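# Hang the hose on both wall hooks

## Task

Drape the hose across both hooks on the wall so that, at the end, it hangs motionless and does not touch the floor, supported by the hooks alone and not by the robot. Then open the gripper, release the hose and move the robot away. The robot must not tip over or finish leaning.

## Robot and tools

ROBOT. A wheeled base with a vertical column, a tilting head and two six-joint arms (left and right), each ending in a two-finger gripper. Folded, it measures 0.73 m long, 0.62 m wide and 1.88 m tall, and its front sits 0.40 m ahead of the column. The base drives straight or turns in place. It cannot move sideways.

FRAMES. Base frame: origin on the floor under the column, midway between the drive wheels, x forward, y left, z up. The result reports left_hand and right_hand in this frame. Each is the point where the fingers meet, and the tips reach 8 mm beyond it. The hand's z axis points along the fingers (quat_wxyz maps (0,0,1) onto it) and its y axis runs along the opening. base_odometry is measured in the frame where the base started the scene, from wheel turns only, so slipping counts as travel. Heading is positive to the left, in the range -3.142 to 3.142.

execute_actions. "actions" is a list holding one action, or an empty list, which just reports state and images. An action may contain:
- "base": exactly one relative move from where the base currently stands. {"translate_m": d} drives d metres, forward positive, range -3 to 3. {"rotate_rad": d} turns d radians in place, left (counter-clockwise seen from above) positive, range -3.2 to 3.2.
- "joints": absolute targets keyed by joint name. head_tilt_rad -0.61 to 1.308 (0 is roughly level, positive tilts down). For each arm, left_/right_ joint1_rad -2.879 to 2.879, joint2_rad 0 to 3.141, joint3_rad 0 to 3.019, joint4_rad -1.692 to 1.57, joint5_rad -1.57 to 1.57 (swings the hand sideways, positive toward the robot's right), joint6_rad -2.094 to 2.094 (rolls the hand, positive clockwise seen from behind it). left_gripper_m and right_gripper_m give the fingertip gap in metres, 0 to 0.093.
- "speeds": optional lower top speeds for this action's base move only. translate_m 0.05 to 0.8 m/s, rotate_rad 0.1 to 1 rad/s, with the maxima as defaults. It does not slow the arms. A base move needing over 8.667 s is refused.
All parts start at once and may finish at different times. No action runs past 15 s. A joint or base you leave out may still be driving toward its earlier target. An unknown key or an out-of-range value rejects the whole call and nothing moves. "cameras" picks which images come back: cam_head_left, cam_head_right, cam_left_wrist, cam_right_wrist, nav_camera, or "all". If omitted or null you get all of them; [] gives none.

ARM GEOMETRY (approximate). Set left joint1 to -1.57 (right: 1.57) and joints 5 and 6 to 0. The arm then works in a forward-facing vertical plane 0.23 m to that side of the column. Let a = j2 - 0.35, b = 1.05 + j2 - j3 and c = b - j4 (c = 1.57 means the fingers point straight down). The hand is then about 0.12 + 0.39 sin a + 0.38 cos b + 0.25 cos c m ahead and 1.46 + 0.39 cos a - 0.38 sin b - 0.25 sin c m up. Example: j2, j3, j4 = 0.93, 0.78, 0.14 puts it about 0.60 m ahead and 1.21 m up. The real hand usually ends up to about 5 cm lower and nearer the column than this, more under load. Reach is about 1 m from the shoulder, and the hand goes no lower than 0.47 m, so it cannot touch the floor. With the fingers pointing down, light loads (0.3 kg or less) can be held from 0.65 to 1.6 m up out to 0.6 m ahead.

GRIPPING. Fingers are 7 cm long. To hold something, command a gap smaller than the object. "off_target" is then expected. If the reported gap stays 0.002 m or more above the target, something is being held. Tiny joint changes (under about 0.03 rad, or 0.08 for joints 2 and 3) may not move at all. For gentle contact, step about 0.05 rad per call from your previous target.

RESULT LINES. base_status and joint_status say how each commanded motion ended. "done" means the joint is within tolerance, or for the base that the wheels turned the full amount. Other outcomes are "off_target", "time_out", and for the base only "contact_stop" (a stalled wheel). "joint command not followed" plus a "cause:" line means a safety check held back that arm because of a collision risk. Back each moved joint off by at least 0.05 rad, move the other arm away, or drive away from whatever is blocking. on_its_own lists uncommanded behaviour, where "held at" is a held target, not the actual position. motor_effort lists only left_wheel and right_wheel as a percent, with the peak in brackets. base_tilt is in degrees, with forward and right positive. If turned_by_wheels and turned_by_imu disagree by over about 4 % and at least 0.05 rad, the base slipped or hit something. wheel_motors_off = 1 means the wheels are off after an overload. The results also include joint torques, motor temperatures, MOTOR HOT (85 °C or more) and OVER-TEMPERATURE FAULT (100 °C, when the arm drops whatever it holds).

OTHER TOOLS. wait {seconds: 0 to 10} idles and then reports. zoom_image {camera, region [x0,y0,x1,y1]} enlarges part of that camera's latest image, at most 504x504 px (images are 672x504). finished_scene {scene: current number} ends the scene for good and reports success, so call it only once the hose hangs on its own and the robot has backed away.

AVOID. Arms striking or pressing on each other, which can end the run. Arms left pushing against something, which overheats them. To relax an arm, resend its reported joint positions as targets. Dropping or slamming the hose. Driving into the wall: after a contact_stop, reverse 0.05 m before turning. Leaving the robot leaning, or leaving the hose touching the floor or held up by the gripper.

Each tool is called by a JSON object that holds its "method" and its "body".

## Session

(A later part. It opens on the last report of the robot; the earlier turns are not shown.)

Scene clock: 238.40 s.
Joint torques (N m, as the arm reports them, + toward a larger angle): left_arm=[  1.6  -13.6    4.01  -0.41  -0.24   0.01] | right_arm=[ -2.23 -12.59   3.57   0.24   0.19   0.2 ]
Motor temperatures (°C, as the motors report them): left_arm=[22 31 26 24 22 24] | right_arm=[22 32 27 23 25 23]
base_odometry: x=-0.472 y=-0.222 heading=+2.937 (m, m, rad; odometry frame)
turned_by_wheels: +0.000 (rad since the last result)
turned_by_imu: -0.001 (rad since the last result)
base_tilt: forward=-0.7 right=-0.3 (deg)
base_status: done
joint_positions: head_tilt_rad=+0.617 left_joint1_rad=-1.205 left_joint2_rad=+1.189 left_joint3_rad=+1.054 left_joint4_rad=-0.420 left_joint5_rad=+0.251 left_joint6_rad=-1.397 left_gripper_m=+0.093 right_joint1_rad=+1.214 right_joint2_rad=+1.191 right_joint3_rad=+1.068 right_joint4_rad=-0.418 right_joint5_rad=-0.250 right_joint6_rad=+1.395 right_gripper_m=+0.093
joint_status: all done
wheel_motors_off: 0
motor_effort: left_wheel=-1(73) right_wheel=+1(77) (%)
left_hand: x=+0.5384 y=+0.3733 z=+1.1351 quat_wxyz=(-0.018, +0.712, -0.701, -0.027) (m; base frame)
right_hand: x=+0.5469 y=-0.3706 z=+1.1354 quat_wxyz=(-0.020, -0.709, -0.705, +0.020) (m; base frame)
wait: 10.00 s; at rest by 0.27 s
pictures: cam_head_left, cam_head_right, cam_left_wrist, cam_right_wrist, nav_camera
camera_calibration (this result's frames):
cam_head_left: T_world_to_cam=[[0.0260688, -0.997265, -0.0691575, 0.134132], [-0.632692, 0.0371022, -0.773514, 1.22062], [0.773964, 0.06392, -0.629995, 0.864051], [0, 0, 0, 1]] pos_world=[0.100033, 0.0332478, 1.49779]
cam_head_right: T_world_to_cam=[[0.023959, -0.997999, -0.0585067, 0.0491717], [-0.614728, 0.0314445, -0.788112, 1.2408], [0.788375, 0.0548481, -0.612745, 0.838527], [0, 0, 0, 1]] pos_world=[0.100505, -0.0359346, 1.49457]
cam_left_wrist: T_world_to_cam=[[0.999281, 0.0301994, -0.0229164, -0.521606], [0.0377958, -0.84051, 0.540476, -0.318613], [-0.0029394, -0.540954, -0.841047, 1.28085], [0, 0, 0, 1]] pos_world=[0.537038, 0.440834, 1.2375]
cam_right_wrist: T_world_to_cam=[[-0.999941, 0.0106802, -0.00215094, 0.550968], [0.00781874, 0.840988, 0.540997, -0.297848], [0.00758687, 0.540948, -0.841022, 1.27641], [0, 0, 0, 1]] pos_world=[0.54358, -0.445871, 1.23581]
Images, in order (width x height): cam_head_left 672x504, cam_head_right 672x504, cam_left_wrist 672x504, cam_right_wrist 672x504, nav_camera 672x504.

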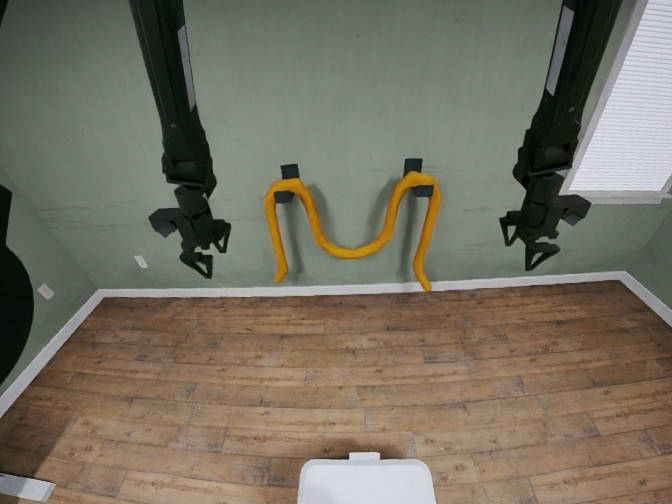

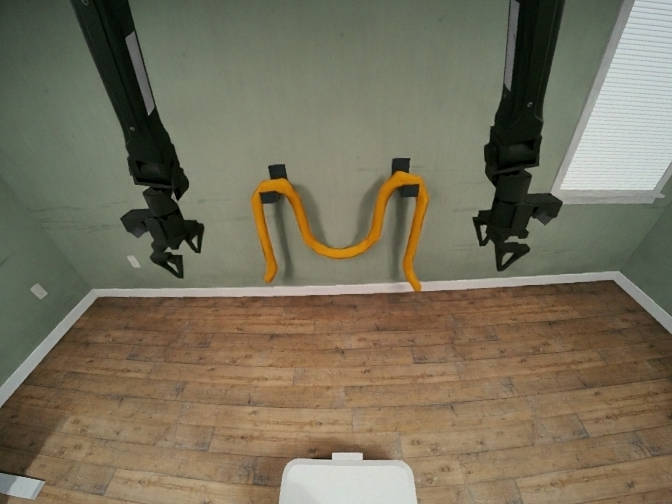

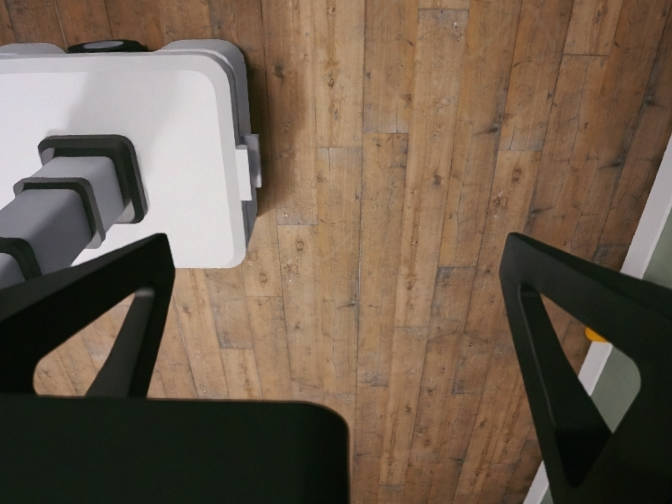

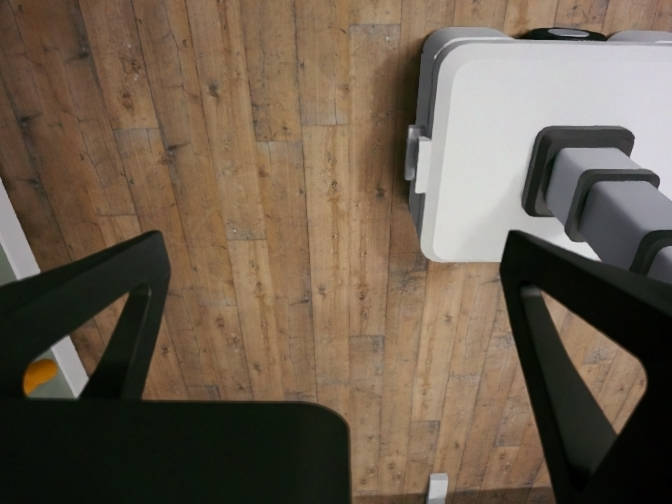

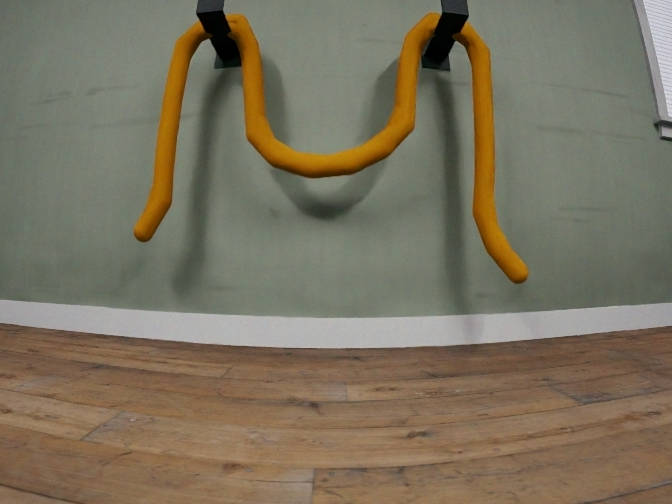

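{"method": "wait", "body": {"seconds": 10}}

{"method": "finished_scene", "body": {"scene": 2}}

Scene clock: 251.27 s.
Joint torques (N m, as the arm reports them, + toward a larger angle): left_arm=[  1.51 -13.61   4.01  -0.44  -0.24   0.  ] | right_arm=[ -2.28 -12.61   3.59   0.25   0.19   0.2 ]
Motor temperatures (°C, as the motors report them): left_arm=[22 31 26 24 22 24] | right_arm=[22 32 27 23 25 23]
base_odometry: x=-0.472 y=-0.222 heading=+2.937 (m, m, rad; odometry frame)
turned_by_wheels: +0.000 (rad since the last result)
turned_by_imu: -0.001 (rad since the last result)
base_tilt: forward=-0.7 right=-0.3 (deg)
base_status: done
joint_positions: head_tilt_rad=+0.617 left_joint1_rad=-1.205 left_joint2_rad=+1.189 left_joint3_rad=+1.054 left_joint4_rad=-0.420 left_joint5_rad=+0.251 left_joint6_rad=-1.397 left_gripper_m=+0.093 right_joint1_rad=+1.214 right_joint2_rad=+1.191 right_joint3_rad=+1.068 right_joint4_rad=-0.418 right_joint5_rad=-0.250 right_joint6_rad=+1.395 right_gripper_m=+0.093
joint_status: all done
wheel_motors_off: 0
motor_effort: left_wheel=-2(73) right_wheel=+1(77) (%)
left_hand: x=+0.5384 y=+0.3733 z=+1.1351 quat_wxyz=(-0.018, +0.712, -0.701, -0.027) (m; base frame)
right_hand: x=+0.5469 y=-0.3706 z=+1.1354 quat_wxyz=(-0.020, -0.709, -0.705, +0.020) (m; base frame)
wait: 10.00 s; at rest from the start
pictures: cam_head_left, cam_head_right, cam_left_wrist, cam_right_wrist, nav_camera
camera_calibration (this result's frames):
cam_head_left: T_world_to_cam=[[0.0260688, -0.997265, -0.0691575, 0.134132], [-0.632692, 0.0371022, -0.773514, 1.22062], [0.773964, 0.06392, -0.629995, 0.864051], [0, 0, 0, 1]] pos_world=[0.100033, 0.0332478, 1.49779]
cam_head_right: T_world_to_cam=[[0.0239589, -0.997999, -0.0585067, 0.0491718], [-0.614728, 0.0314445, -0.788112, 1.2408], [0.788375, 0.0548481, -0.612745, 0.838527], [0, 0, 0, 1]] pos_world=[0.100505, -0.0359346, 1.49457]
cam_left_wrist: T_world_to_cam=[[0.999281, 0.0301994, -0.0229164, -0.521606], [0.0377958, -0.84051, 0.540476, -0.318613], [-0.0029394, -0.540954, -0.841047, 1.28085], [0, 0, 0, 1]] pos_world=[0.537038, 0.440834, 1.2375]
cam_right_wrist: T_world_to_cam=[[-0.999941, 0.0106802, -0.00215094, 0.550968], [0.00781874, 0.840988, 0.540997, -0.297848], [0.00758687, 0.540948, -0.841022, 1.27641], [0, 0, 0, 1]] pos_world=[0.54358, -0.445871, 1.23581]
Images, in order (width x height): cam_head_left 672x504, cam_head_right 672x504, cam_left_wrist 672x504, cam_right_wrist 672x504, nav_camera 672x504.

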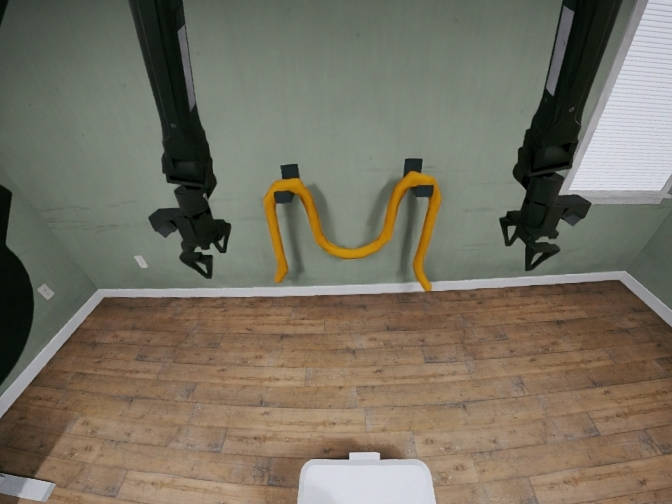

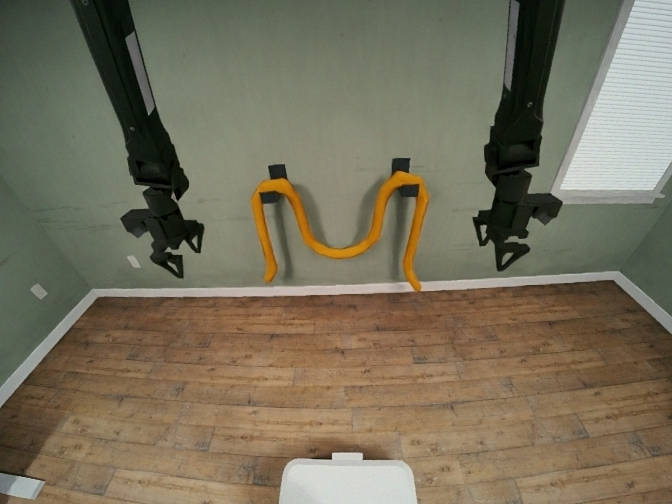

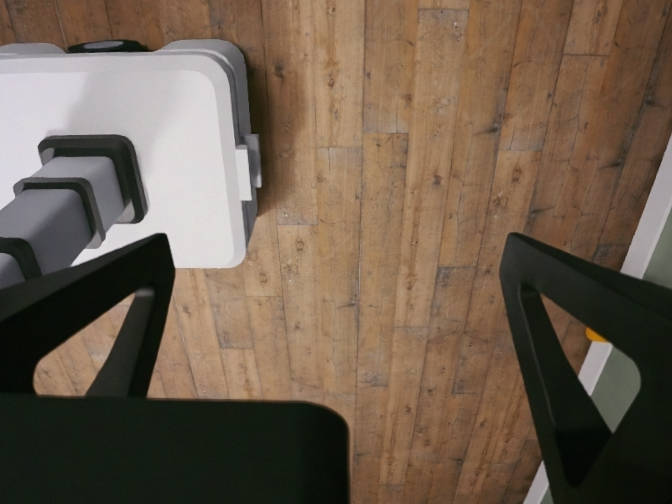

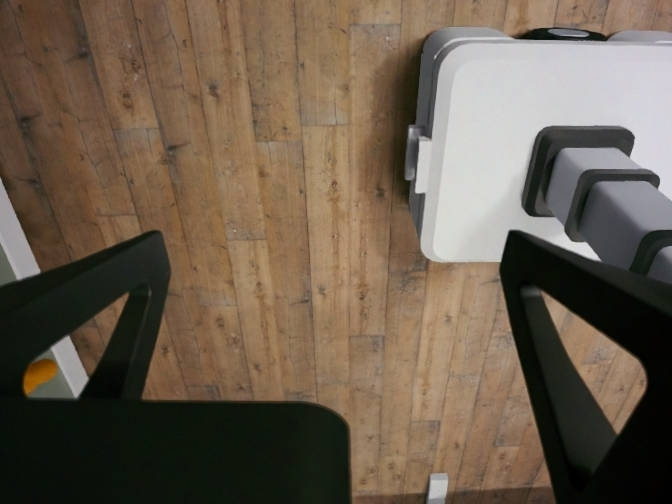

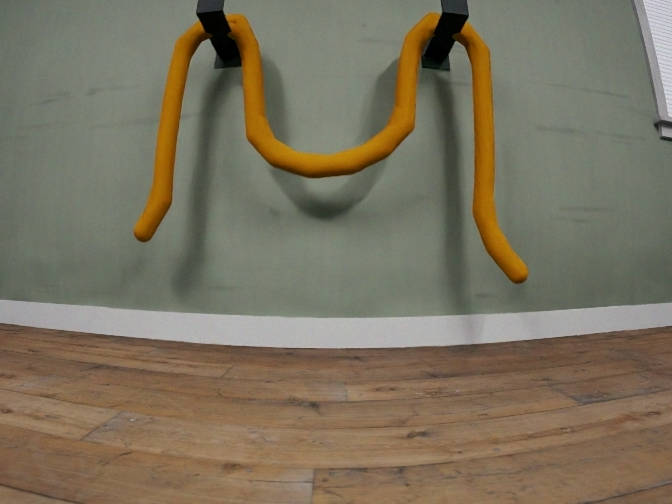

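The scene is finished: the task was done.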